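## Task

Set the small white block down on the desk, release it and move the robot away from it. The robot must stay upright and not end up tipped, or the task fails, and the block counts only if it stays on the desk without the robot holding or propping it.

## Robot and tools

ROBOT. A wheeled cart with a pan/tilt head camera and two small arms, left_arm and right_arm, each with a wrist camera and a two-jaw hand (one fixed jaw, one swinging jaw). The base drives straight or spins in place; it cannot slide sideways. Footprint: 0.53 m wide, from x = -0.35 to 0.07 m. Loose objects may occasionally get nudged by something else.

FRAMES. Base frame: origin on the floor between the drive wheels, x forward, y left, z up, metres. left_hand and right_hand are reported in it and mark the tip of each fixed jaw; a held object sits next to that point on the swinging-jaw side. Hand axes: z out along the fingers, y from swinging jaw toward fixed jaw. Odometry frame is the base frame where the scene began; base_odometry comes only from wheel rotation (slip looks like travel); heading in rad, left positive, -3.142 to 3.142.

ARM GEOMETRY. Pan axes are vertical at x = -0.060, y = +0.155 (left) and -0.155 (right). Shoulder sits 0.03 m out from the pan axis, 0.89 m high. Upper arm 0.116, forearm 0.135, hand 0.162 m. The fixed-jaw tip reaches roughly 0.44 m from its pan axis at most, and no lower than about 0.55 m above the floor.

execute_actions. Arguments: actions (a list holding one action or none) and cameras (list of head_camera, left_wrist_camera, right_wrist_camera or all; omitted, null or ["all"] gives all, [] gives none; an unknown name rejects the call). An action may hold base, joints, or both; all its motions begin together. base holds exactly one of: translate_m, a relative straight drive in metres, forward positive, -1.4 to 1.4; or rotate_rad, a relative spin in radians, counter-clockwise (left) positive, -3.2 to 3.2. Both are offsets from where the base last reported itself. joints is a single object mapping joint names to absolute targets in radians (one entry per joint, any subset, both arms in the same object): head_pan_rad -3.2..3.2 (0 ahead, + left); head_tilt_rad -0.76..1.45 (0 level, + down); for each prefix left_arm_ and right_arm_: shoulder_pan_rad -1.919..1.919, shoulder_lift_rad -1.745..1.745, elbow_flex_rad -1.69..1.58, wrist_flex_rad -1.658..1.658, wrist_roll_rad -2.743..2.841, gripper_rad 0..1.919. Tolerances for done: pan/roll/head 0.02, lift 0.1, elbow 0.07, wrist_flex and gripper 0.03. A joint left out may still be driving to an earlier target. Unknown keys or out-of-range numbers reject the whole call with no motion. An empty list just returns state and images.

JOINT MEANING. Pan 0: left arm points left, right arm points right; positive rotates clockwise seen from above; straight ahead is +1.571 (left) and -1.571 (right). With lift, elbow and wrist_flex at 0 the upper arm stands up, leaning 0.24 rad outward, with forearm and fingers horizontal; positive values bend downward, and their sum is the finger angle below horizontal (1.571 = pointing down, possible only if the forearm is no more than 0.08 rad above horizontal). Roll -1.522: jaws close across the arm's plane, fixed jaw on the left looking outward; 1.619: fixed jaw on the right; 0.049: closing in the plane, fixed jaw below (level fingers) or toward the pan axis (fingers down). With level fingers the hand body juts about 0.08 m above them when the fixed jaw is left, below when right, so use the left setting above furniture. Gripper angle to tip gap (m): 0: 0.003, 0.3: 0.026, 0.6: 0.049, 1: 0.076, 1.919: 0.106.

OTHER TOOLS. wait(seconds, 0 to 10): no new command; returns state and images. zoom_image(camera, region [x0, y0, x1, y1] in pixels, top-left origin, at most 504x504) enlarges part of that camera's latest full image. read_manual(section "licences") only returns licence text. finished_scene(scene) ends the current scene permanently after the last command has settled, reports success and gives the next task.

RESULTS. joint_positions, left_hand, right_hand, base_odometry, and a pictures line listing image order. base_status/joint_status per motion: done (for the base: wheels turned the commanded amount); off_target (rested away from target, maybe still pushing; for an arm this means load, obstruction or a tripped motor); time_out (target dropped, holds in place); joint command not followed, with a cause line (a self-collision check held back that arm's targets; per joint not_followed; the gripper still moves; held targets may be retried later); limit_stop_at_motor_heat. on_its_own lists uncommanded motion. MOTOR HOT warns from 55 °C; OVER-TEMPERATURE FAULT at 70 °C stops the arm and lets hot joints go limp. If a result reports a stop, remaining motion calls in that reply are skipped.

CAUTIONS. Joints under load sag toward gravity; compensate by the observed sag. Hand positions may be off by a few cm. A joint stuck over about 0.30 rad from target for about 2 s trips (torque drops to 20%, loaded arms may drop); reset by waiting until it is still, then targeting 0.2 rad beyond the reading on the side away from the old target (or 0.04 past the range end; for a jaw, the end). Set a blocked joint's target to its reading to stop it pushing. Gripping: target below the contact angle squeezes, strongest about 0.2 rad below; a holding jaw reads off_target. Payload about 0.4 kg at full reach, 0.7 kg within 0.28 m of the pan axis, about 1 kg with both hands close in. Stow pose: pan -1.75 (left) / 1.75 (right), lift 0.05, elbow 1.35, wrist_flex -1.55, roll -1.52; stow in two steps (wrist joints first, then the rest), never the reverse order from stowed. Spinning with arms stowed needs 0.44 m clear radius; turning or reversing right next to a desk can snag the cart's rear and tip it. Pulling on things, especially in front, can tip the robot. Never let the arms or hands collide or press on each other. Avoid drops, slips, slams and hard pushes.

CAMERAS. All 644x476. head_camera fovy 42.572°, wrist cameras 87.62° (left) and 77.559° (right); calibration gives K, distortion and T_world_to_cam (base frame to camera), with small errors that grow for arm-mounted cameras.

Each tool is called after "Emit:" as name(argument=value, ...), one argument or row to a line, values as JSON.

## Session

Emit:
execute_actions(
  actions=[],
)

Scene clock: 0.00 s.
base_odometry: x=+0.000 y=+0.000 heading=+0.000 (m, m, rad; odometry frame)
base_status: not commanded
joint_positions: head_pan_rad=+0.019 head_tilt_rad=+0.004 left_arm_shoulder_pan_rad=-1.719 left_arm_shoulder_lift_rad=+0.030 left_arm_elbow_flex_rad=+1.347 left_arm_wrist_flex_rad=-1.600 left_arm_wrist_roll_rad=-1.527 left_arm_gripper_rad=+1.920 right_arm_shoulder_pan_rad=+1.762 right_arm_shoulder_lift_rad=+0.026 right_arm_elbow_flex_rad=+1.386 right_arm_wrist_flex_rad=-1.584 right_arm_wrist_roll_rad=-1.498 right_arm_gripper_rad=+1.920
joint_status: not commanded
left_hand: x=-0.3056 y=+0.1105 z=+0.9097 quat_wxyz=(-0.060, -0.622, -0.045, +0.779) (m; base frame)
right_hand: x=-0.3030 y=-0.1158 z=+0.9003 quat_wxyz=(-0.082, +0.642, -0.054, -0.760) (m; base frame)
pictures: head_camera, left_wrist_camera, right_wrist_camera
camera_calibration (this result's frames):
head_camera: T_world_to_cam=[[-0.0283663, -0.99864, 0.0437442, -0.052717], [0.0463919, -0.0450299, -0.997908, 1.19619], [0.99852, -0.0262776, 0.0476062, -0.0163367], [0, 0, 0, 1]] pos_world=[-0.0406764, 0.0007897, 1.19677]
left_wrist_camera: T_world_to_cam=[[-0.102542, 0.993232, 0.0545533, -0.196964], [0.327999, 0.0855364, -0.940798, 0.973131], [-0.939096, -0.078578, -0.33455, 0.0877207], [0, 0, 0, 1]] pos_world=[-0.257005, 0.119286, 0.955612]
right_wrist_camera: T_world_to_cam=[[0.147986, 0.988984, -0.00335426, 0.156767], [0.408502, -0.0642141, -0.910496, 0.956604], [-0.900681, 0.13337, -0.413505, 0.188427], [0, 0, 0, 1]] pos_world=[-0.244262, -0.118743, 0.949425]
Images, in order (width x height): head_camera 644x476, left_wrist_camera 644x476, right_wrist_camera 644x476.

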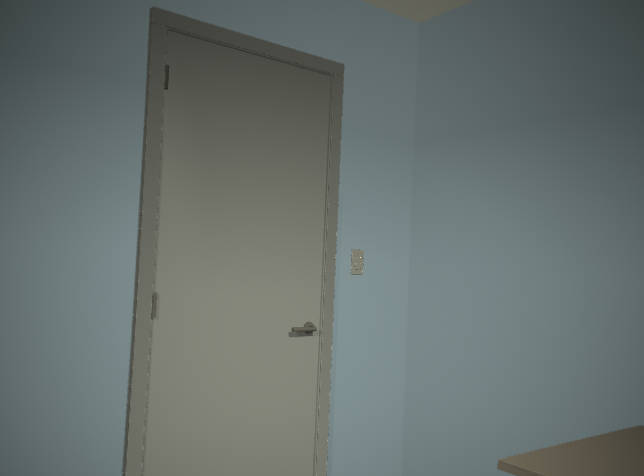

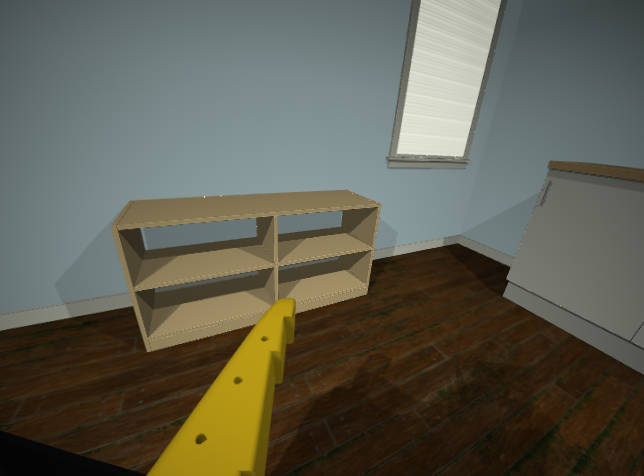

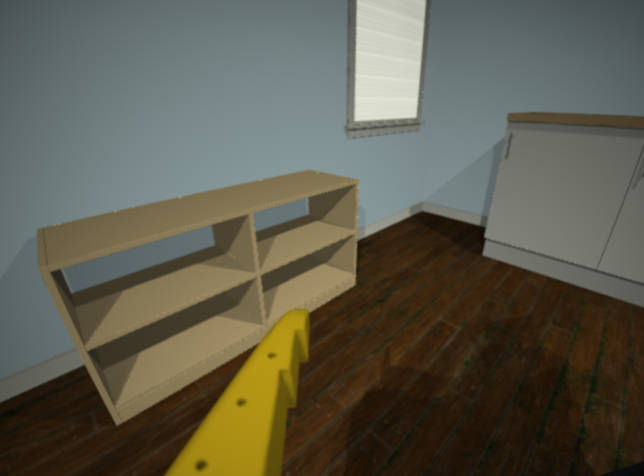

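Emit:
zoom_image(
  camera="right_wrist_camera",
  region=[30, 160, 370, 420],
)

Emit:
execute_actions(
  actions=[
    {"joints": {"head_pan_rad": 0.9, "head_tilt_rad": 0.4}},
  ],
  cameras=["head_camera"],
)

Region (30, 160, 370, 420) of right_wrist_camera's 644x476 image, scaled by 1.482; it fills the top 385 rows of this view, and the rest is white.

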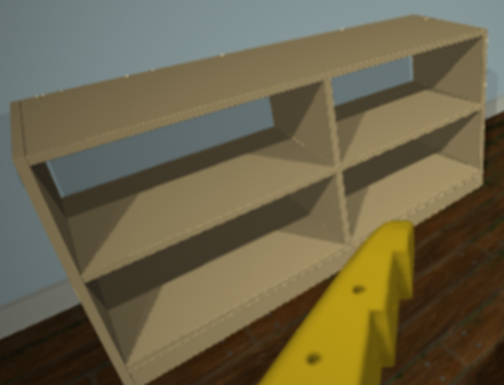

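Scene clock: 3.83 s.
base_odometry: x=+0.000 y=+0.000 heading=+0.000 (m, m, rad; odometry frame)
base_status: not commanded
joint_positions: head_pan_rad=+0.890 head_tilt_rad=+0.393 left_arm_shoulder_pan_rad=-1.719 left_arm_shoulder_lift_rad=+0.030 left_arm_elbow_flex_rad=+1.347 left_arm_wrist_flex_rad=-1.600 left_arm_wrist_roll_rad=-1.527 left_arm_gripper_rad=+1.920 right_arm_shoulder_pan_rad=+1.762 right_arm_shoulder_lift_rad=+0.026 right_arm_elbow_flex_rad=+1.386 right_arm_wrist_flex_rad=-1.584 right_arm_wrist_roll_rad=-1.498 right_arm_gripper_rad=+1.920
joint_status: all done
left_hand: x=-0.3056 y=+0.1105 z=+0.9097 quat_wxyz=(-0.060, -0.622, -0.045, +0.779) (m; base frame)
right_hand: x=-0.3030 y=-0.1158 z=+0.9003 quat_wxyz=(-0.082, +0.642, -0.054, -0.760) (m; base frame)
pictures: head_camera
camera_calibration (this result's frames):
head_camera: T_world_to_cam=[[0.758545, -0.649008, 0.0582932, -0.0324781], [-0.175983, -0.290173, -0.940654, 1.11984], [0.627407, 0.70327, -0.334323, 0.405822], [0, 0, 0, 1]] pos_world=[-0.032907, 0.0184664, 1.19095]
Images, in order (width x height): head_camera 644x476.

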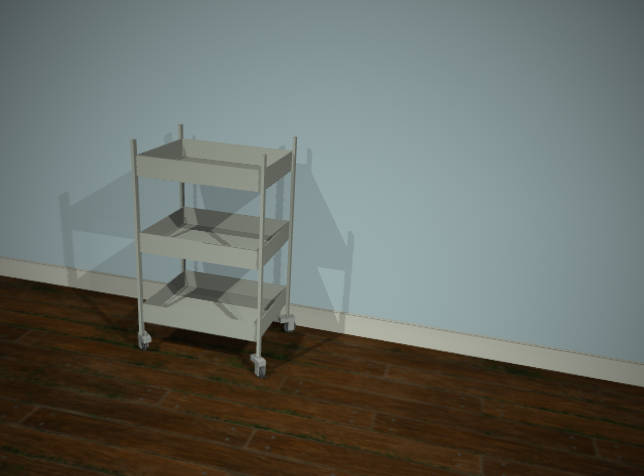

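Emit:
zoom_image(
  camera="head_camera",
  region=[120, 115, 320, 350],
)

Emit:
execute_actions(
  actions=[
    {"joints": {"head_pan_rad": 1.75, "head_tilt_rad": 0.3}},
  ],
  cameras=["head_camera"],
)

Region (120, 115, 320, 350) of head_camera's 644x476 image, scaled by 2.145; it fills the left 429 columns of this view, and the rest is white.

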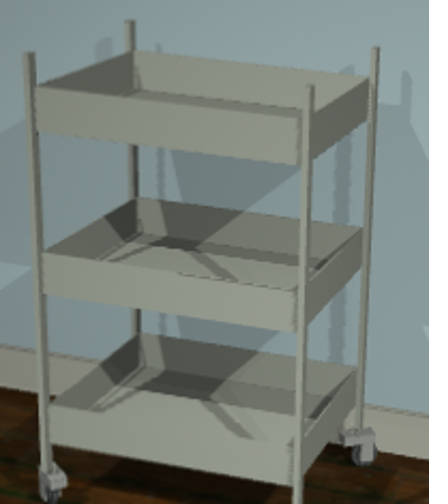

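Scene clock: 6.87 s.
base_odometry: x=+0.000 y=+0.000 heading=+0.000 (m, m, rad; odometry frame)
base_status: not commanded
joint_positions: head_pan_rad=+1.740 head_tilt_rad=+0.313 left_arm_shoulder_pan_rad=-1.719 left_arm_shoulder_lift_rad=+0.030 left_arm_elbow_flex_rad=+1.347 left_arm_wrist_flex_rad=-1.600 left_arm_wrist_roll_rad=-1.527 left_arm_gripper_rad=+1.920 right_arm_shoulder_pan_rad=+1.762 right_arm_shoulder_lift_rad=+0.026 right_arm_elbow_flex_rad=+1.386 right_arm_wrist_flex_rad=-1.584 right_arm_wrist_roll_rad=-1.498 right_arm_gripper_rad=+1.920
joint_status: all done
left_hand: x=-0.3056 y=+0.1105 z=+0.9097 quat_wxyz=(-0.060, -0.622, -0.045, +0.779) (m; base frame)
right_hand: x=-0.3030 y=-0.1158 z=+0.9003 quat_wxyz=(-0.082, +0.642, -0.054, -0.760) (m; base frame)
pictures: head_camera
camera_calibration (this result's frames):
head_camera: T_world_to_cam=[[0.988987, 0.137021, 0.0559476, -0.0189476], [0.0889623, -0.248249, -0.964603, 1.15986], [-0.118282, 0.958957, -0.257704, 0.282586], [0, 0, 0, 1]] pos_world=[-0.0510198, 0.0195415, 1.19268]
Images, in order (width x height): head_camera 644x476.

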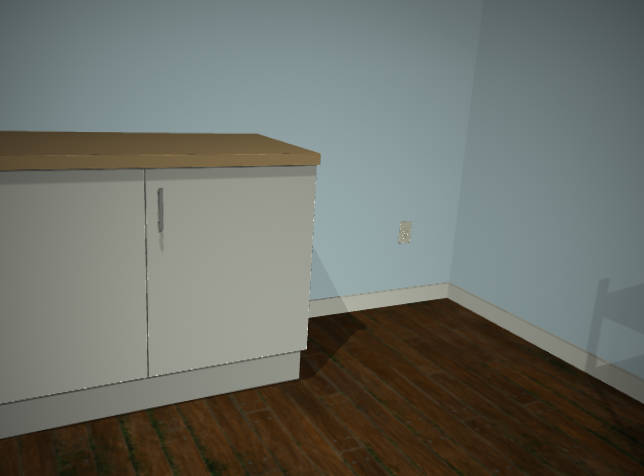

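Emit:
execute_actions(
  actions=[
    {"joints": {"head_pan_rad": 2.45, "head_tilt_rad": 0.3}},
  ],
  cameras=["head_camera"],
)

Scene clock: 9.77 s.
base_odometry: x=+0.000 y=+0.000 heading=+0.000 (m, m, rad; odometry frame)
base_status: not commanded
joint_positions: head_pan_rad=+2.440 head_tilt_rad=+0.313 left_arm_shoulder_pan_rad=-1.719 left_arm_shoulder_lift_rad=+0.030 left_arm_elbow_flex_rad=+1.347 left_arm_wrist_flex_rad=-1.600 left_arm_wrist_roll_rad=-1.527 left_arm_gripper_rad=+1.920 right_arm_shoulder_pan_rad=+1.762 right_arm_shoulder_lift_rad=+0.026 right_arm_elbow_flex_rad=+1.386 right_arm_wrist_flex_rad=-1.584 right_arm_wrist_roll_rad=-1.498 right_arm_gripper_rad=+1.920
joint_status: all done
left_hand: x=-0.3056 y=+0.1105 z=+0.9097 quat_wxyz=(-0.060, -0.622, -0.045, +0.779) (m; base frame)
right_hand: x=-0.3030 y=-0.1158 z=+0.9003 quat_wxyz=(-0.082, +0.642, -0.054, -0.760) (m; base frame)
pictures: head_camera
camera_calibration (this result's frames):
head_camera: T_world_to_cam=[[0.668148, 0.741922, 0.0559476, -0.034027], [0.227968, -0.13256, -0.964603, 1.16639], [-0.708244, 0.657252, -0.257704, 0.254857], [0, 0, 0, 1]] pos_world=[-0.0626635, 0.0123565, 1.19268]
Images, in order (width x height): head_camera 644x476.

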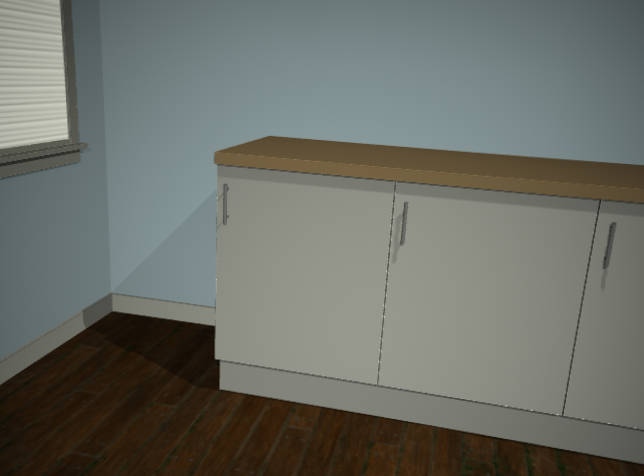

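Emit:
execute_actions(
  actions=[
    {"base": {"rotate_rad": 1.156}, "joints": {"head_pan_rad": 2.6, "head_tilt_rad": 0.45}},
  ],
)

Scene clock: 34.53 s.
base_odometry: x=-0.001 y=+0.000 heading=+1.155 (m, m, rad; odometry frame)
base_status: done
joint_positions: head_pan_rad=+2.590 head_tilt_rad=+0.444 left_arm_shoulder_pan_rad=-1.719 left_arm_shoulder_lift_rad=+0.030 left_arm_elbow_flex_rad=+1.347 left_arm_wrist_flex_rad=-1.600 left_arm_wrist_roll_rad=-1.527 left_arm_gripper_rad=+1.920 right_arm_shoulder_pan_rad=+1.762 right_arm_shoulder_lift_rad=+0.026 right_arm_elbow_flex_rad=+1.386 right_arm_wrist_flex_rad=-1.584 right_arm_wrist_roll_rad=-1.498 right_arm_gripper_rad=+1.920
joint_status: all done
left_hand: x=-0.3056 y=+0.1105 z=+0.9097 quat_wxyz=(-0.060, -0.622, -0.045, +0.779) (m; base frame)
right_hand: x=-0.3030 y=-0.1158 z=+0.9003 quat_wxyz=(-0.082, +0.642, -0.054, -0.760) (m; base frame)
pictures: head_camera, left_wrist_camera, right_wrist_camera
camera_calibration (this result's frames):
head_camera: T_world_to_cam=[[0.543258, 0.83745, 0.0595702, -0.0440664], [0.350324, -0.161631, -0.922577, 1.12377], [-0.762984, 0.522066, -0.381186, 0.394412], [0, 0, 0, 1]] pos_world=[-0.0688136, 0.0126303, 1.18973]
left_wrist_camera: T_world_to_cam=[[-0.102542, 0.993232, 0.0545533, -0.196964], [0.327999, 0.0855364, -0.940798, 0.973131], [-0.939096, -0.078578, -0.33455, 0.0877207], [0, 0, 0, 1]] pos_world=[-0.257005, 0.119286, 0.955612]
right_wrist_camera: T_world_to_cam=[[0.147986, 0.988984, -0.00335426, 0.156767], [0.408502, -0.0642141, -0.910496, 0.956604], [-0.900681, 0.13337, -0.413505, 0.188427], [0, 0, 0, 1]] pos_world=[-0.244262, -0.118743, 0.949425]
Images, in order (width x height): head_camera 644x476, left_wrist_camera 644x476, right_wrist_camera 644x476.

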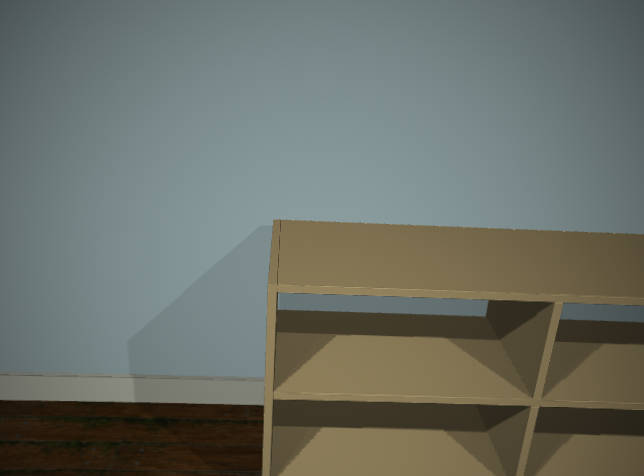

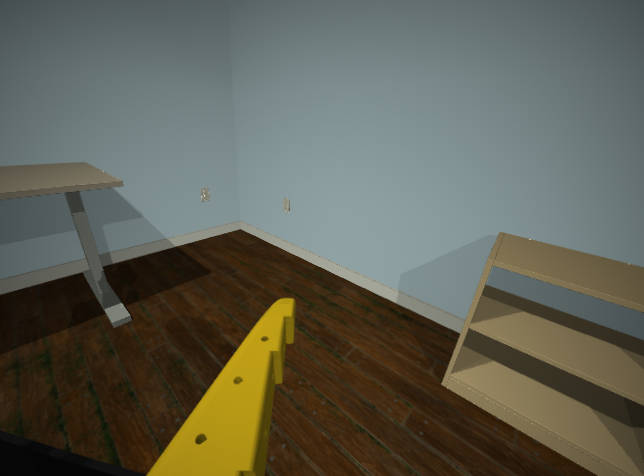

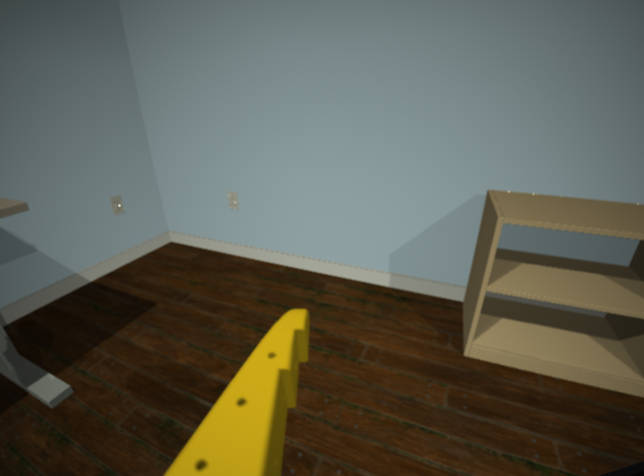

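Emit:
execute_actions(
  actions=[
    {"base": {"translate_m": 1.4}, "joints": {"head_pan_rad": -0.32, "head_tilt_rad": 0.62, "right_arm_shoulder_pan_rad": -0.8, "right_arm_shoulder_lift_rad": 0.1, "right_arm_elbow_flex_rad": 0.3}},
  ],
  cameras=["head_camera"],
)

Scene clock: 51.57 s.
base_odometry: x=+0.564 y=+1.281 heading=+1.153 (m, m, rad; odometry frame)
base_status: done
joint_positions: head_pan_rad=-0.310 head_tilt_rad=+0.614 left_arm_shoulder_pan_rad=-1.719 left_arm_shoulder_lift_rad=+0.030 left_arm_elbow_flex_rad=+1.347 left_arm_wrist_flex_rad=-1.600 left_arm_wrist_roll_rad=-1.527 left_arm_gripper_rad=+1.920 right_arm_shoulder_pan_rad=-0.790 right_arm_shoulder_lift_rad=+0.105 right_arm_elbow_flex_rad=+0.334 right_arm_wrist_flex_rad=-1.584 right_arm_wrist_roll_rad=-1.498 right_arm_gripper_rad=+1.920
joint_status: all done
left_hand: x=-0.3056 y=+0.1105 z=+0.9097 quat_wxyz=(-0.060, -0.622, -0.045, +0.779) (m; base frame)
right_hand: x=+0.1309 y=-0.3332 z=+1.0964 quat_wxyz=(+0.899, +0.078, +0.196, -0.383) (m; base frame)
pictures: head_camera
camera_calibration (this result's frames):
head_camera: T_world_to_cam=[[-0.317275, -0.946254, 0.0627698, -0.0881942], [-0.52281, 0.119306, -0.844059, 0.992358], [0.791205, -0.300615, -0.532564, 0.641695], [0, 0, 0, 1]] pos_world=[-0.0168796, -0.00894426, 1.18489]
Images, in order (width x height): head_camera 644x476.

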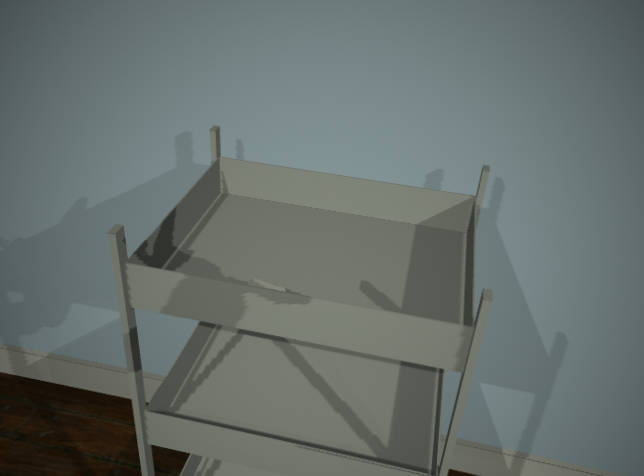

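Emit:
zoom_image(
  camera="head_camera",
  region=[210, 250, 350, 320],
)

Region (210, 250, 350, 320) of head_camera's 644x476 image, scaled by 3.600.

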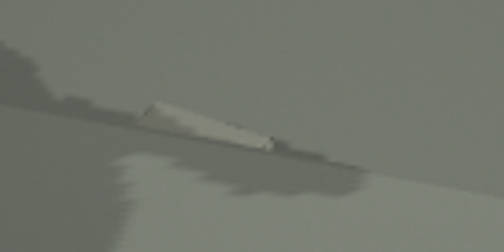

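Emit:
execute_actions(
  actions=[
    {"base": {"rotate_rad": -0.54}, "joints": {"head_pan_rad": 0.12, "head_tilt_rad": 0.8, "left_arm_shoulder_pan_rad": 1.3, "left_arm_shoulder_lift_rad": 0.1, "left_arm_elbow_flex_rad": 0.3}},
  ],
  cameras=["head_camera"],
)

Scene clock: 87.90 s.
base_odometry: x=+0.564 y=+1.281 heading=+0.614 (m, m, rad; odometry frame)
base_status: done
joint_positions: head_pan_rad=+0.110 head_tilt_rad=+0.795 left_arm_shoulder_pan_rad=+1.289 left_arm_shoulder_lift_rad=+0.103 left_arm_elbow_flex_rad=+0.333 left_arm_wrist_flex_rad=-1.600 left_arm_wrist_roll_rad=-1.527 left_arm_gripper_rad=+1.920 right_arm_shoulder_pan_rad=-0.792 right_arm_shoulder_lift_rad=+0.106 right_arm_elbow_flex_rad=+0.334 right_arm_wrist_flex_rad=-1.584 right_arm_wrist_roll_rad=-1.498 right_arm_gripper_rad=+1.920
joint_status: all done
left_hand: x=+0.1858 y=+0.2341 z=+1.0981 quat_wxyz=(+0.969, -0.028, +0.200, +0.140) (m; base frame)
right_hand: x=+0.1314 y=-0.3331 z=+1.0961 quat_wxyz=(+0.900, +0.078, +0.197, -0.382) (m; base frame)
pictures: head_camera
camera_calibration (this result's frames):
head_camera: T_world_to_cam=[[0.107612, -0.99212, 0.0641651, -0.0698306], [-0.667861, -0.119948, -0.734557, 0.859504], [0.736466, 0.0361934, -0.675506, 0.803649], [0, 0, 0, 1]] pos_world=[-0.010316, 0.00472836, 1.17871]
Images, in order (width x height): head_camera 644x476.

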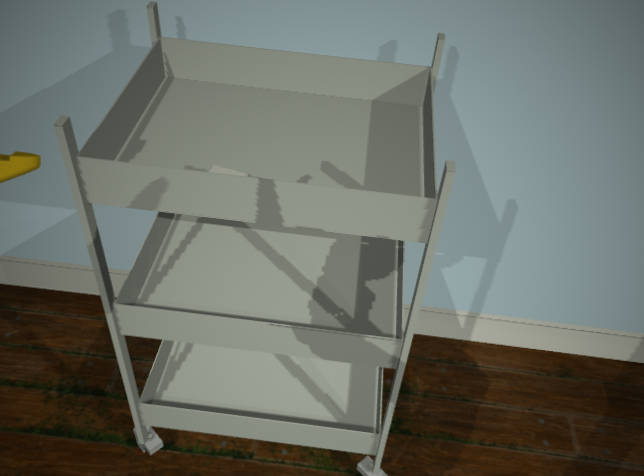

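Emit:
zoom_image(
  camera="head_camera",
  region=[100, 386, 220, 476],
)

Emit:
zoom_image(
  camera="head_camera",
  region=[40, 100, 290, 230],
)

Emit:
zoom_image(
  camera="head_camera",
  region=[330, 140, 490, 260],
)

Region (100, 386, 220, 476) of head_camera's 644x476 image, scaled by 4.200; it fills the top 378 rows of this view, and the rest is white.

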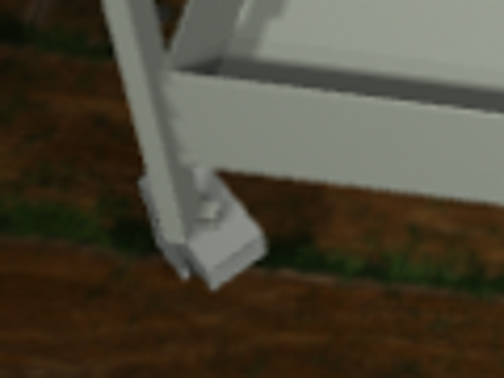

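Region (40, 100, 290, 230) of head_camera's 644x476 image, scaled by 2.016; it fills the top 262 rows of this view, and the rest is white.

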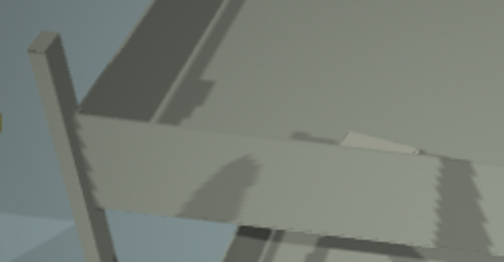

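Region (330, 140, 490, 260) of head_camera's 644x476 image, scaled by 3.150; it fills the top 378 rows of this view, and the rest is white.

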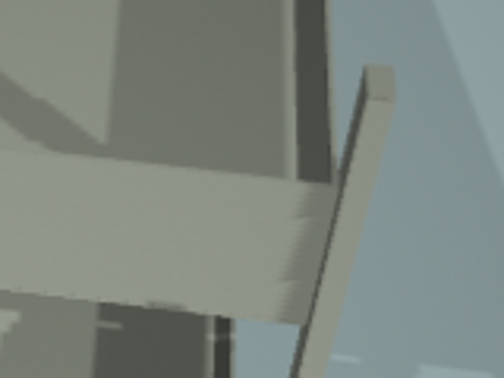

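Emit:
execute_actions(
  actions=[
    {"base": {"translate_m": 0.42}, "joints": {"head_pan_rad": 0.45, "head_tilt_rad": 1.15, "left_arm_shoulder_pan_rad": 1.44, "left_arm_shoulder_lift_rad": 0.35, "left_arm_elbow_flex_rad": -0.22, "left_arm_wrist_flex_rad": 1.39, "left_arm_wrist_roll_rad": -1.88, "left_arm_gripper_rad": 1.0}},
  ],
  cameras=["head_camera", "left_wrist_camera"],
)

Scene clock: 125.87 s.
base_odometry: x=+0.908 y=+1.522 heading=+0.613 (m, m, rad; odometry frame)
base_status: done
joint_positions: head_pan_rad=+0.440 head_tilt_rad=+1.145 left_arm_shoulder_pan_rad=+1.429 left_arm_shoulder_lift_rad=+0.361 left_arm_elbow_flex_rad=-0.189 left_arm_wrist_flex_rad=+1.379 left_arm_wrist_roll_rad=-1.869 left_arm_gripper_rad=+1.009 right_arm_shoulder_pan_rad=-0.792 right_arm_shoulder_lift_rad=+0.106 right_arm_elbow_flex_rad=+0.334 right_arm_wrist_flex_rad=-1.584 right_arm_wrist_roll_rad=-1.498 right_arm_gripper_rad=+1.920
joint_status: all done
left_hand: x=+0.1723 y=+0.1956 z=+0.8109 quat_wxyz=(+0.009, +0.102, +0.995, +0.002) (m; base frame)
right_hand: x=+0.1314 y=-0.3331 z=+1.0961 quat_wxyz=(+0.900, +0.078, +0.197, -0.382) (m; base frame)
pictures: head_camera, left_wrist_camera
camera_calibration (this result's frames):
head_camera: T_world_to_cam=[[0.443365, -0.894267, 0.0609417, -0.05034], [-0.783945, -0.419836, -0.457349, 0.534981], [0.434577, 0.154997, -0.887197, 1.03312], [0, 0, 0, 1]] pos_world=[-0.00725414, 0.0194565, 1.16432]
left_wrist_camera: T_world_to_cam=[[-0.136832, -0.990235, 0.0266959, 0.189426], [-0.843285, 0.130581, 0.521362, -0.276493], [-0.519756, 0.0488265, -0.852918, 0.833324], [0, 0, 0, 1]] pos_world=[0.225882, 0.182993, 0.849853]
Images, in order (width x height): head_camera 644x476, left_wrist_camera 644x476.

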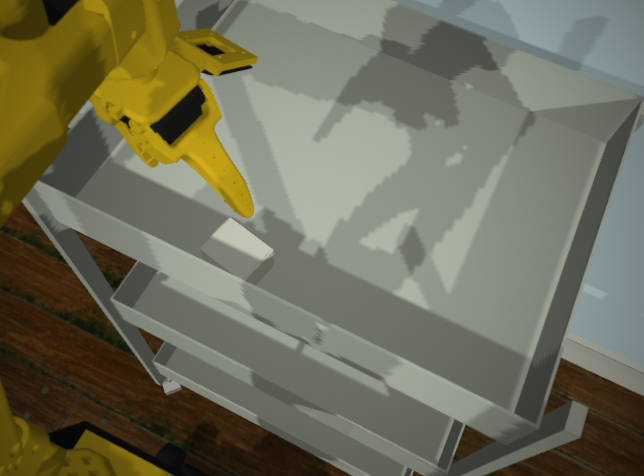

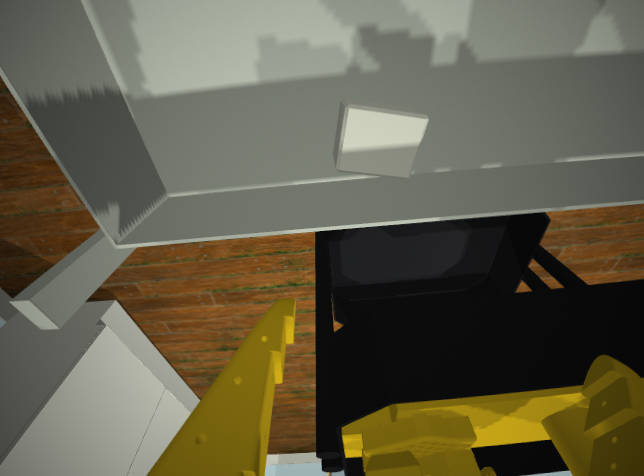

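Emit:
zoom_image(
  camera="left_wrist_camera",
  region=[300, 80, 460, 240],
)

Emit:
zoom_image(
  camera="head_camera",
  region=[170, 190, 310, 310],
)

Region (300, 80, 460, 240) of left_wrist_camera's 644x476 image, scaled by 3.150.

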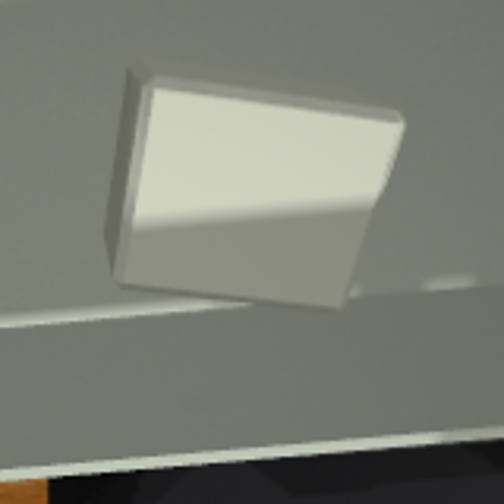

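Region (170, 190, 310, 310) of head_camera's 644x476 image, scaled by 3.600; it fills the top 432 rows of this view, and the rest is white.

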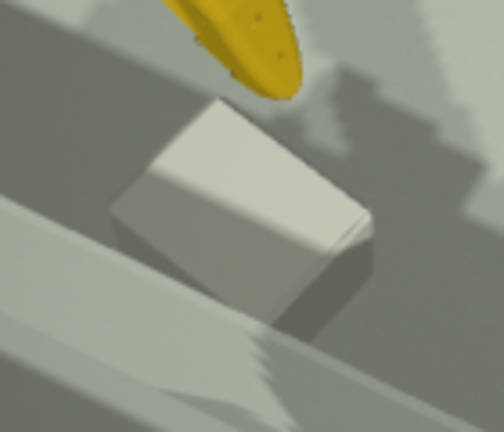

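Emit:
execute_actions(
  actions=[
    {"base": {"translate_m": 0.025}, "joints": {"left_arm_shoulder_pan_rad": 1.525, "left_arm_shoulder_lift_rad": 0.632, "left_arm_elbow_flex_rad": -0.165, "left_arm_wrist_flex_rad": 1.10, "left_arm_wrist_roll_rad": -1.822}},
  ],
  cameras=["head_camera", "left_wrist_camera"],
)

Scene clock: 214.20 s.
base_odometry: x=+0.929 y=+1.537 heading=+0.613 (m, m, rad; odometry frame)
base_status: done
joint_positions: head_pan_rad=+0.440 head_tilt_rad=+1.145 left_arm_shoulder_pan_rad=+1.513 left_arm_shoulder_lift_rad=+0.640 left_arm_elbow_flex_rad=-0.161 left_arm_wrist_flex_rad=+1.111 left_arm_wrist_roll_rad=-1.834 left_arm_gripper_rad=+1.009 right_arm_shoulder_pan_rad=-0.792 right_arm_shoulder_lift_rad=+0.106 right_arm_elbow_flex_rad=+0.334 right_arm_wrist_flex_rad=-1.584 right_arm_wrist_roll_rad=-1.498 right_arm_gripper_rad=+1.920
joint_status: all done
left_hand: x=+0.1805 y=+0.1763 z=+0.7494 quat_wxyz=(-0.009, +0.127, +0.992, -0.002) (m; base frame)
right_hand: x=+0.1314 y=-0.3331 z=+1.0961 quat_wxyz=(+0.900, +0.078, +0.197, -0.382) (m; base frame)
pictures: head_camera, left_wrist_camera
camera_calibration (this result's frames):
head_camera: T_world_to_cam=[[0.443481, -0.894209, 0.0609411, -0.0503338], [-0.783905, -0.419943, -0.457318, 0.534948], [0.43453, 0.15504, -0.887213, 1.03313], [0, 0, 0, 1]] pos_world=[-0.00725622, 0.0194618, 1.16432]
left_wrist_camera: T_world_to_cam=[[-0.184039, -0.982238, 0.0365936, 0.17276], [-0.815333, 0.173347, 0.552434, -0.270845], [-0.548964, 0.0718333, -0.832753, 0.772159], [0, 0, 0, 1]] pos_world=[0.234854, 0.161175, 0.78632]
Images, in order (width x height): head_camera 644x476, left_wrist_camera 644x476.

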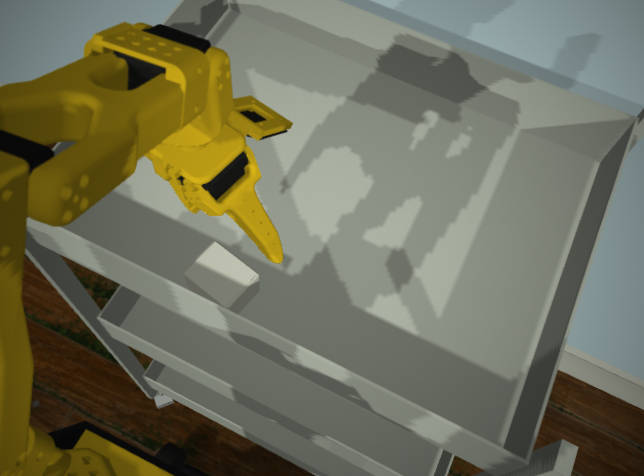

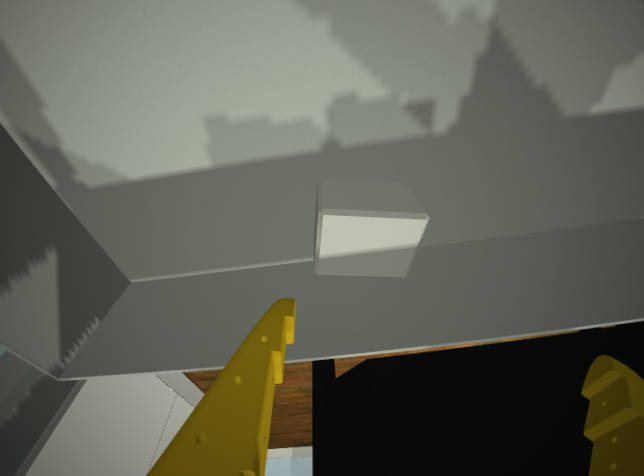

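Emit:
execute_actions(
  actions=[],
)

Scene clock: 229.50 s.
base_odometry: x=+0.929 y=+1.537 heading=+0.613 (m, m, rad; odometry frame)
base_status: done
joint_positions: head_pan_rad=+0.440 head_tilt_rad=+1.145 left_arm_shoulder_pan_rad=+1.513 left_arm_shoulder_lift_rad=+0.640 left_arm_elbow_flex_rad=-0.161 left_arm_wrist_flex_rad=+1.111 left_arm_wrist_roll_rad=-1.834 left_arm_gripper_rad=+1.009 right_arm_shoulder_pan_rad=-0.792 right_arm_shoulder_lift_rad=+0.106 right_arm_elbow_flex_rad=+0.334 right_arm_wrist_flex_rad=-1.584 right_arm_wrist_roll_rad=-1.498 right_arm_gripper_rad=+1.920
joint_status: all done
left_hand: x=+0.1805 y=+0.1763 z=+0.7494 quat_wxyz=(-0.009, +0.127, +0.992, -0.002) (m; base frame)
right_hand: x=+0.1314 y=-0.3331 z=+1.0961 quat_wxyz=(+0.900, +0.078, +0.197, -0.382) (m; base frame)
pictures: head_camera, left_wrist_camera, right_wrist_camera
camera_calibration (this result's frames):
head_camera: T_world_to_cam=[[0.443482, -0.894209, 0.0609411, -0.0503338], [-0.783905, -0.419943, -0.457318, 0.534948], [0.43453, 0.15504, -0.887213, 1.03313], [0, 0, 0, 1]] pos_world=[-0.00725622, 0.0194618, 1.16432]
left_wrist_camera: T_world_to_cam=[[-0.184039, -0.982238, 0.0365936, 0.17276], [-0.815333, 0.173347, 0.552434, -0.270845], [-0.548964, 0.0718333, -0.832753, 0.772159], [0, 0, 0, 1]] pos_world=[0.234854, 0.161175, 0.78632]
right_wrist_camera: T_world_to_cam=[[-0.682697, -0.729934, 0.0334882, -0.195727], [0.359519, -0.375446, -0.854275, 0.784646], [0.636138, -0.571171, 0.518741, -0.768859], [0, 0, 0, 1]] pos_world=[0.0733821, -0.287425, 1.0757]
Images, in order (width x height): head_camera 644x476, left_wrist_camera 644x476, right_wrist_camera 644x476.

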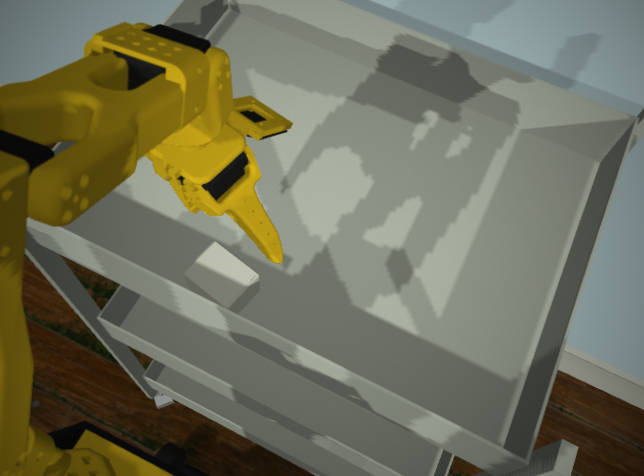

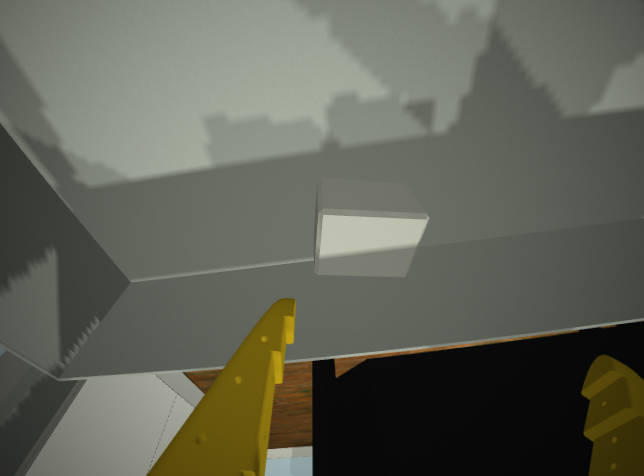

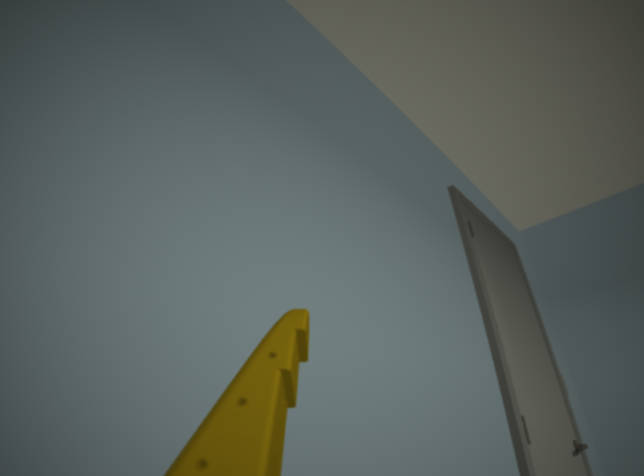

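Emit:
execute_actions(
  actions=[
    {"joints": {"left_arm_shoulder_lift_rad": 0.785, "left_arm_wrist_flex_rad": 0.943}},
  ],
  cameras=["head_camera", "left_wrist_camera"],
)

Scene clock: 280.10 s.
base_odometry: x=+0.929 y=+1.537 heading=+0.613 (m, m, rad; odometry frame)
base_status: not commanded
joint_positions: head_pan_rad=+0.440 head_tilt_rad=+1.145 left_arm_shoulder_pan_rad=+1.513 left_arm_shoulder_lift_rad=+0.795 left_arm_elbow_flex_rad=-0.161 left_arm_wrist_flex_rad=+0.954 left_arm_wrist_roll_rad=-1.834 left_arm_gripper_rad=+1.009 right_arm_shoulder_pan_rad=-0.792 right_arm_shoulder_lift_rad=+0.106 right_arm_elbow_flex_rad=+0.334 right_arm_wrist_flex_rad=-1.584 right_arm_wrist_roll_rad=-1.498 right_arm_gripper_rad=+1.920
joint_status: all done
left_hand: x=+0.1807 y=+0.1763 z=+0.7165 quat_wxyz=(-0.009, +0.127, +0.992, -0.002) (m; base frame)
right_hand: x=+0.1314 y=-0.3331 z=+1.0961 quat_wxyz=(+0.900, +0.078, +0.197, -0.382) (m; base frame)
pictures: head_camera, left_wrist_camera
camera_calibration (this result's frames):
head_camera: T_world_to_cam=[[0.443481, -0.894209, 0.0609411, -0.0503338], [-0.783905, -0.419943, -0.457318, 0.534948], [0.43453, 0.15504, -0.887213, 1.03313], [0, 0, 0, 1]] pos_world=[-0.00725622, 0.0194618, 1.16432]
left_wrist_camera: T_world_to_cam=[[-0.184095, -0.982241, 0.0362249, 0.174278], [-0.816178, 0.173299, 0.5512, -0.251501], [-0.547689, 0.0719069, -0.833587, 0.745227], [0, 0, 0, 1]] pos_world=[0.234966, 0.161181, 0.753526]
Images, in order (width x height): head_camera 644x476, left_wrist_camera 644x476.

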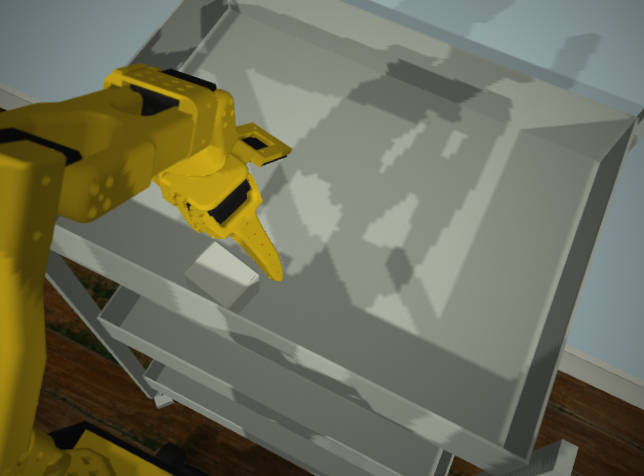

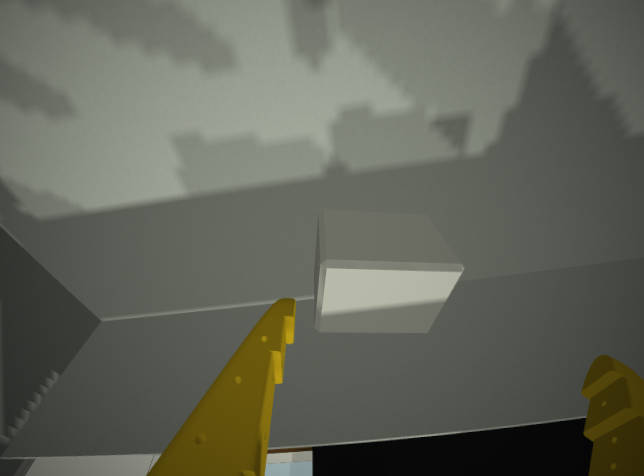

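Emit:
zoom_image(
  camera="left_wrist_camera",
  region=[240, 190, 500, 390],
)

Region (240, 190, 500, 390) of left_wrist_camera's 644x476 image, scaled by 1.938; it fills the top 388 rows of this view, and the rest is white.

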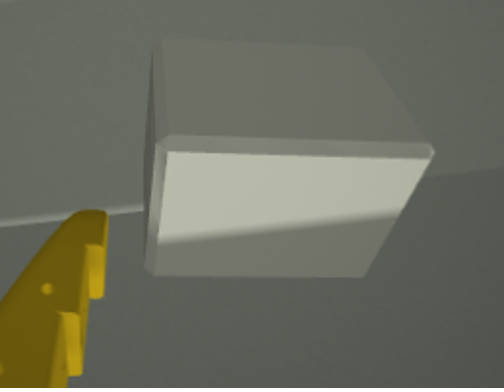

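Emit:
execute_actions(
  actions=[
    {"joints": {"left_arm_shoulder_lift_rad": 0.957, "left_arm_wrist_flex_rad": 0.772}},
  ],
  cameras=["head_camera", "left_wrist_camera"],
)

Scene clock: 330.73 s.
base_odometry: x=+0.929 y=+1.537 heading=+0.613 (m, m, rad; odometry frame)
base_status: not commanded
joint_positions: head_pan_rad=+0.440 head_tilt_rad=+1.145 left_arm_shoulder_pan_rad=+1.513 left_arm_shoulder_lift_rad=+0.966 left_arm_elbow_flex_rad=-0.161 left_arm_wrist_flex_rad=+0.782 left_arm_wrist_roll_rad=-1.834 left_arm_gripper_rad=+1.009 right_arm_shoulder_pan_rad=-0.792 right_arm_shoulder_lift_rad=+0.106 right_arm_elbow_flex_rad=+0.334 right_arm_wrist_flex_rad=-1.584 right_arm_wrist_roll_rad=-1.498 right_arm_gripper_rad=+1.920
joint_status: all done
left_hand: x=+0.1750 y=+0.1760 z=+0.6809 quat_wxyz=(-0.008, +0.127, +0.992, -0.001) (m; base frame)
right_hand: x=+0.1314 y=-0.3331 z=+1.0961 quat_wxyz=(+0.900, +0.078, +0.197, -0.382) (m; base frame)
pictures: head_camera, left_wrist_camera
camera_calibration (this result's frames):
head_camera: T_world_to_cam=[[0.443481, -0.894209, 0.0609411, -0.0503338], [-0.783905, -0.419943, -0.457318, 0.534948], [0.43453, 0.15504, -0.887213, 1.03313], [0, 0, 0, 1]] pos_world=[-0.00725622, 0.0194618, 1.16432]
left_wrist_camera: T_world_to_cam=[[-0.18415, -0.982244, 0.0358561, 0.174464], [-0.817021, 0.17325, 0.549964, -0.235439], [-0.546411, 0.0719806, -0.834418, 0.712769], [0, 0, 0, 1]] pos_world=[0.229234, 0.16085, 0.717974]
Images, in order (width x height): head_camera 644x476, left_wrist_camera 644x476.

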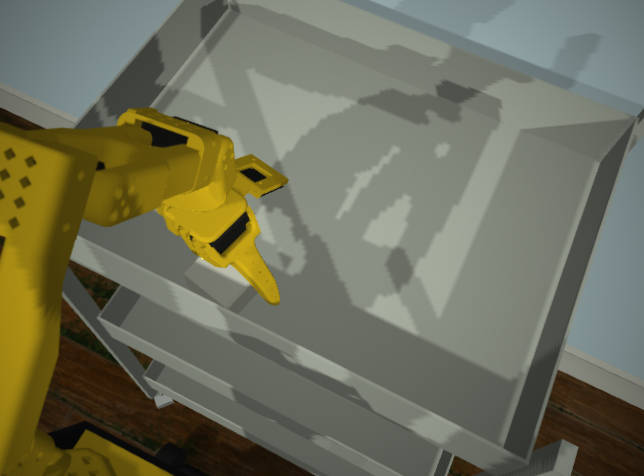

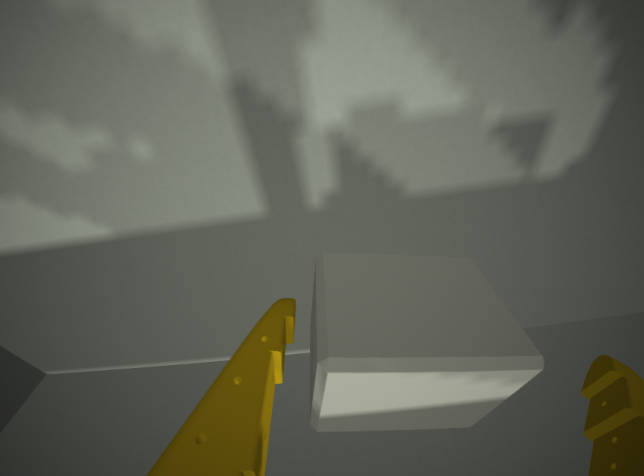

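Emit:
execute_actions(
  actions=[
    {"joints": {"left_arm_shoulder_lift_rad": 0.98}},
  ],
  cameras=["left_wrist_camera"],
)

Emit:
execute_actions(
  actions=[
    {"joints": {"left_arm_gripper_rad": 0.39}},
  ],
  cameras=["head_camera", "left_wrist_camera"],
)

Scene clock: 350.57 s.
base_odometry: x=+0.929 y=+1.537 heading=+0.613 (m, m, rad; odometry frame)
base_status: not commanded
joint_positions: head_pan_rad=+0.440 head_tilt_rad=+1.145 left_arm_shoulder_pan_rad=+1.513 left_arm_shoulder_lift_rad=+0.989 left_arm_elbow_flex_rad=-0.161 left_arm_wrist_flex_rad=+0.782 left_arm_wrist_roll_rad=-1.834 left_arm_gripper_rad=+1.009 right_arm_shoulder_pan_rad=-0.792 right_arm_shoulder_lift_rad=+0.106 right_arm_elbow_flex_rad=+0.334 right_arm_wrist_flex_rad=-1.584 right_arm_wrist_roll_rad=-1.498 right_arm_gripper_rad=+1.920
joint_status: all done
left_hand: x=+0.1701 y=+0.1757 z=+0.6762 quat_wxyz=(-0.019, +0.127, +0.992, -0.004) (m; base frame)
right_hand: x=+0.1314 y=-0.3331 z=+1.0961 quat_wxyz=(+0.900, +0.078, +0.197, -0.382) (m; base frame)
pictures: left_wrist_camera
camera_calibration (this result's frames):
left_wrist_camera: T_world_to_cam=[[-0.183263, -0.982193, 0.0413787, 0.169545], [-0.804176, 0.173991, 0.568356, -0.251616], [-0.565434, 0.0708826, -0.821742, 0.701044], [0, 0, 0, 1]] pos_world=[0.225122, 0.160613, 0.712069]
Images, in order (width x height): left_wrist_camera 644x476.

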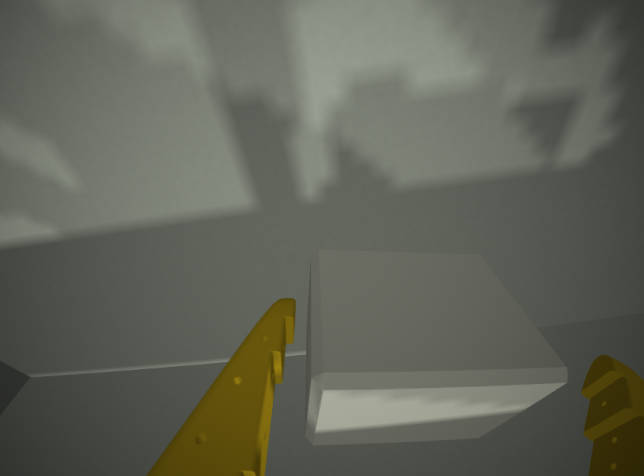

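Scene clock: 351.40 s.
base_odometry: x=+0.929 y=+1.537 heading=+0.613 (m, m, rad; odometry frame)
base_status: not commanded
joint_positions: head_pan_rad=+0.440 head_tilt_rad=+1.145 left_arm_shoulder_pan_rad=+1.516 left_arm_shoulder_lift_rad=+0.989 left_arm_elbow_flex_rad=-0.161 left_arm_wrist_flex_rad=+0.782 left_arm_wrist_roll_rad=-1.832 left_arm_gripper_rad=+0.653 right_arm_shoulder_pan_rad=-0.792 right_arm_shoulder_lift_rad=+0.106 right_arm_elbow_flex_rad=+0.334 right_arm_wrist_flex_rad=-1.584 right_arm_wrist_roll_rad=-1.498 right_arm_gripper_rad=+1.920
joint_status: left_arm_gripper_rad off_target (ended at +0.653, target +0.390)
left_hand: x=+0.1701 y=+0.1750 z=+0.6762 quat_wxyz=(-0.019, +0.127, +0.992, -0.004) (m; base frame)
right_hand: x=+0.1314 y=-0.3331 z=+1.0961 quat_wxyz=(+0.900, +0.078, +0.197, -0.382) (m; base frame)
pictures: head_camera, left_wrist_camera
camera_calibration (this result's frames):
head_camera: T_world_to_cam=[[0.443481, -0.894209, 0.060941, -0.0503337], [-0.783906, -0.419943, -0.457317, 0.534946], [0.434529, 0.15504, -0.887213, 1.03313], [0, 0, 0, 1]] pos_world=[-0.0072562, 0.0194618, 1.16432]
left_wrist_camera: T_world_to_cam=[[-0.18477, -0.981913, 0.0413206, 0.16911], [-0.803906, 0.175192, 0.568369, -0.251718], [-0.565328, 0.0717996, -0.821736, 0.70094], [0, 0, 0, 1]] pos_world=[0.22515, 0.159823, 0.712068]
Images, in order (width x height): head_camera 644x476, left_wrist_camera 644x476.

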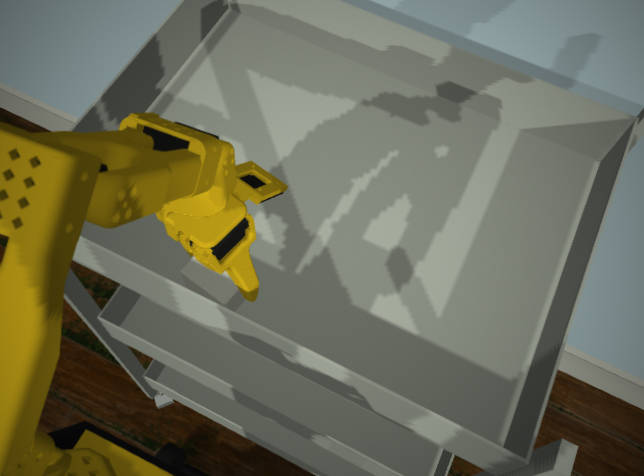

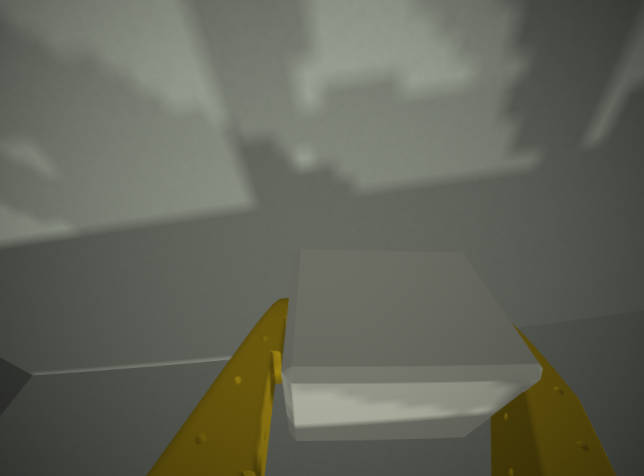

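Emit:
execute_actions(
  actions=[
    {"joints": {"left_arm_gripper_rad": 0.46, "left_arm_shoulder_lift_rad": 0.76, "left_arm_wrist_flex_rad": 0.98}},
  ],
  cameras=["head_camera", "left_wrist_camera"],
)

Scene clock: 354.67 s.
base_odometry: x=+0.929 y=+1.537 heading=+0.613 (m, m, rad; odometry frame)
base_status: not commanded
joint_positions: head_pan_rad=+0.440 head_tilt_rad=+1.145 left_arm_shoulder_pan_rad=+1.516 left_arm_shoulder_lift_rad=+0.817 left_arm_elbow_flex_rad=-0.161 left_arm_wrist_flex_rad=+0.969 left_arm_wrist_roll_rad=-1.832 left_arm_gripper_rad=+0.648 right_arm_shoulder_pan_rad=-0.792 right_arm_shoulder_lift_rad=+0.106 right_arm_elbow_flex_rad=+0.334 right_arm_wrist_flex_rad=-1.584 right_arm_wrist_roll_rad=-1.498 right_arm_gripper_rad=+1.920
joint_status: left_arm_gripper_rad off_target (ended at +0.648, target +0.460); the others done
left_hand: x=+0.1744 y=+0.1752 z=+0.7121 quat_wxyz=(-0.027, +0.127, +0.991, -0.005) (m; base frame)
right_hand: x=+0.1314 y=-0.3331 z=+1.0961 quat_wxyz=(+0.900, +0.078, +0.197, -0.382) (m; base frame)
pictures: head_camera, left_wrist_camera
camera_calibration (this result's frames):
head_camera: T_world_to_cam=[[0.443482, -0.894209, 0.060941, -0.0503337], [-0.783906, -0.419943, -0.457317, 0.534946], [0.434529, 0.15504, -0.887213, 1.03313], [0, 0, 0, 1]] pos_world=[-0.0072562, 0.0194618, 1.16432]
left_wrist_camera: T_world_to_cam=[[-0.184109, -0.981877, 0.0449676, 0.165937], [-0.795107, 0.175673, 0.580468, -0.278925], [-0.577848, 0.0711155, -0.81304, 0.728968], [0, 0, 0, 1]] pos_world=[0.230007, 0.160088, 0.747126]
Images, in order (width x height): head_camera 644x476, left_wrist_camera 644x476.

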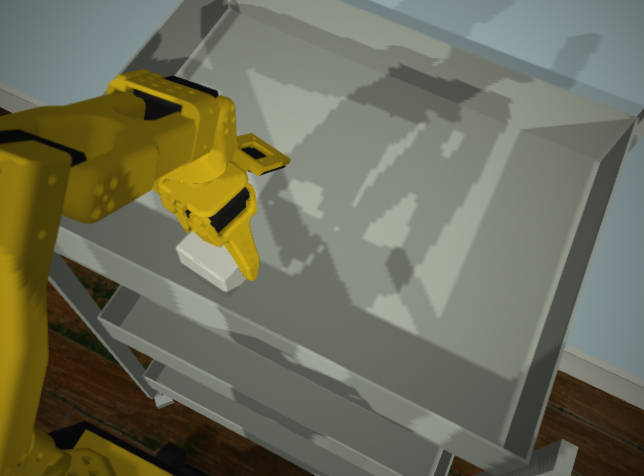

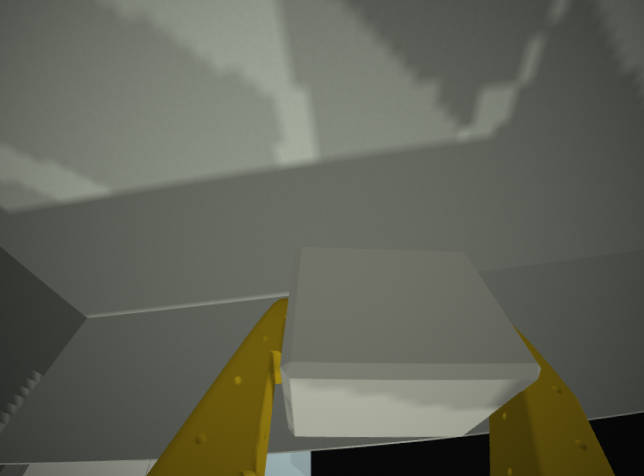

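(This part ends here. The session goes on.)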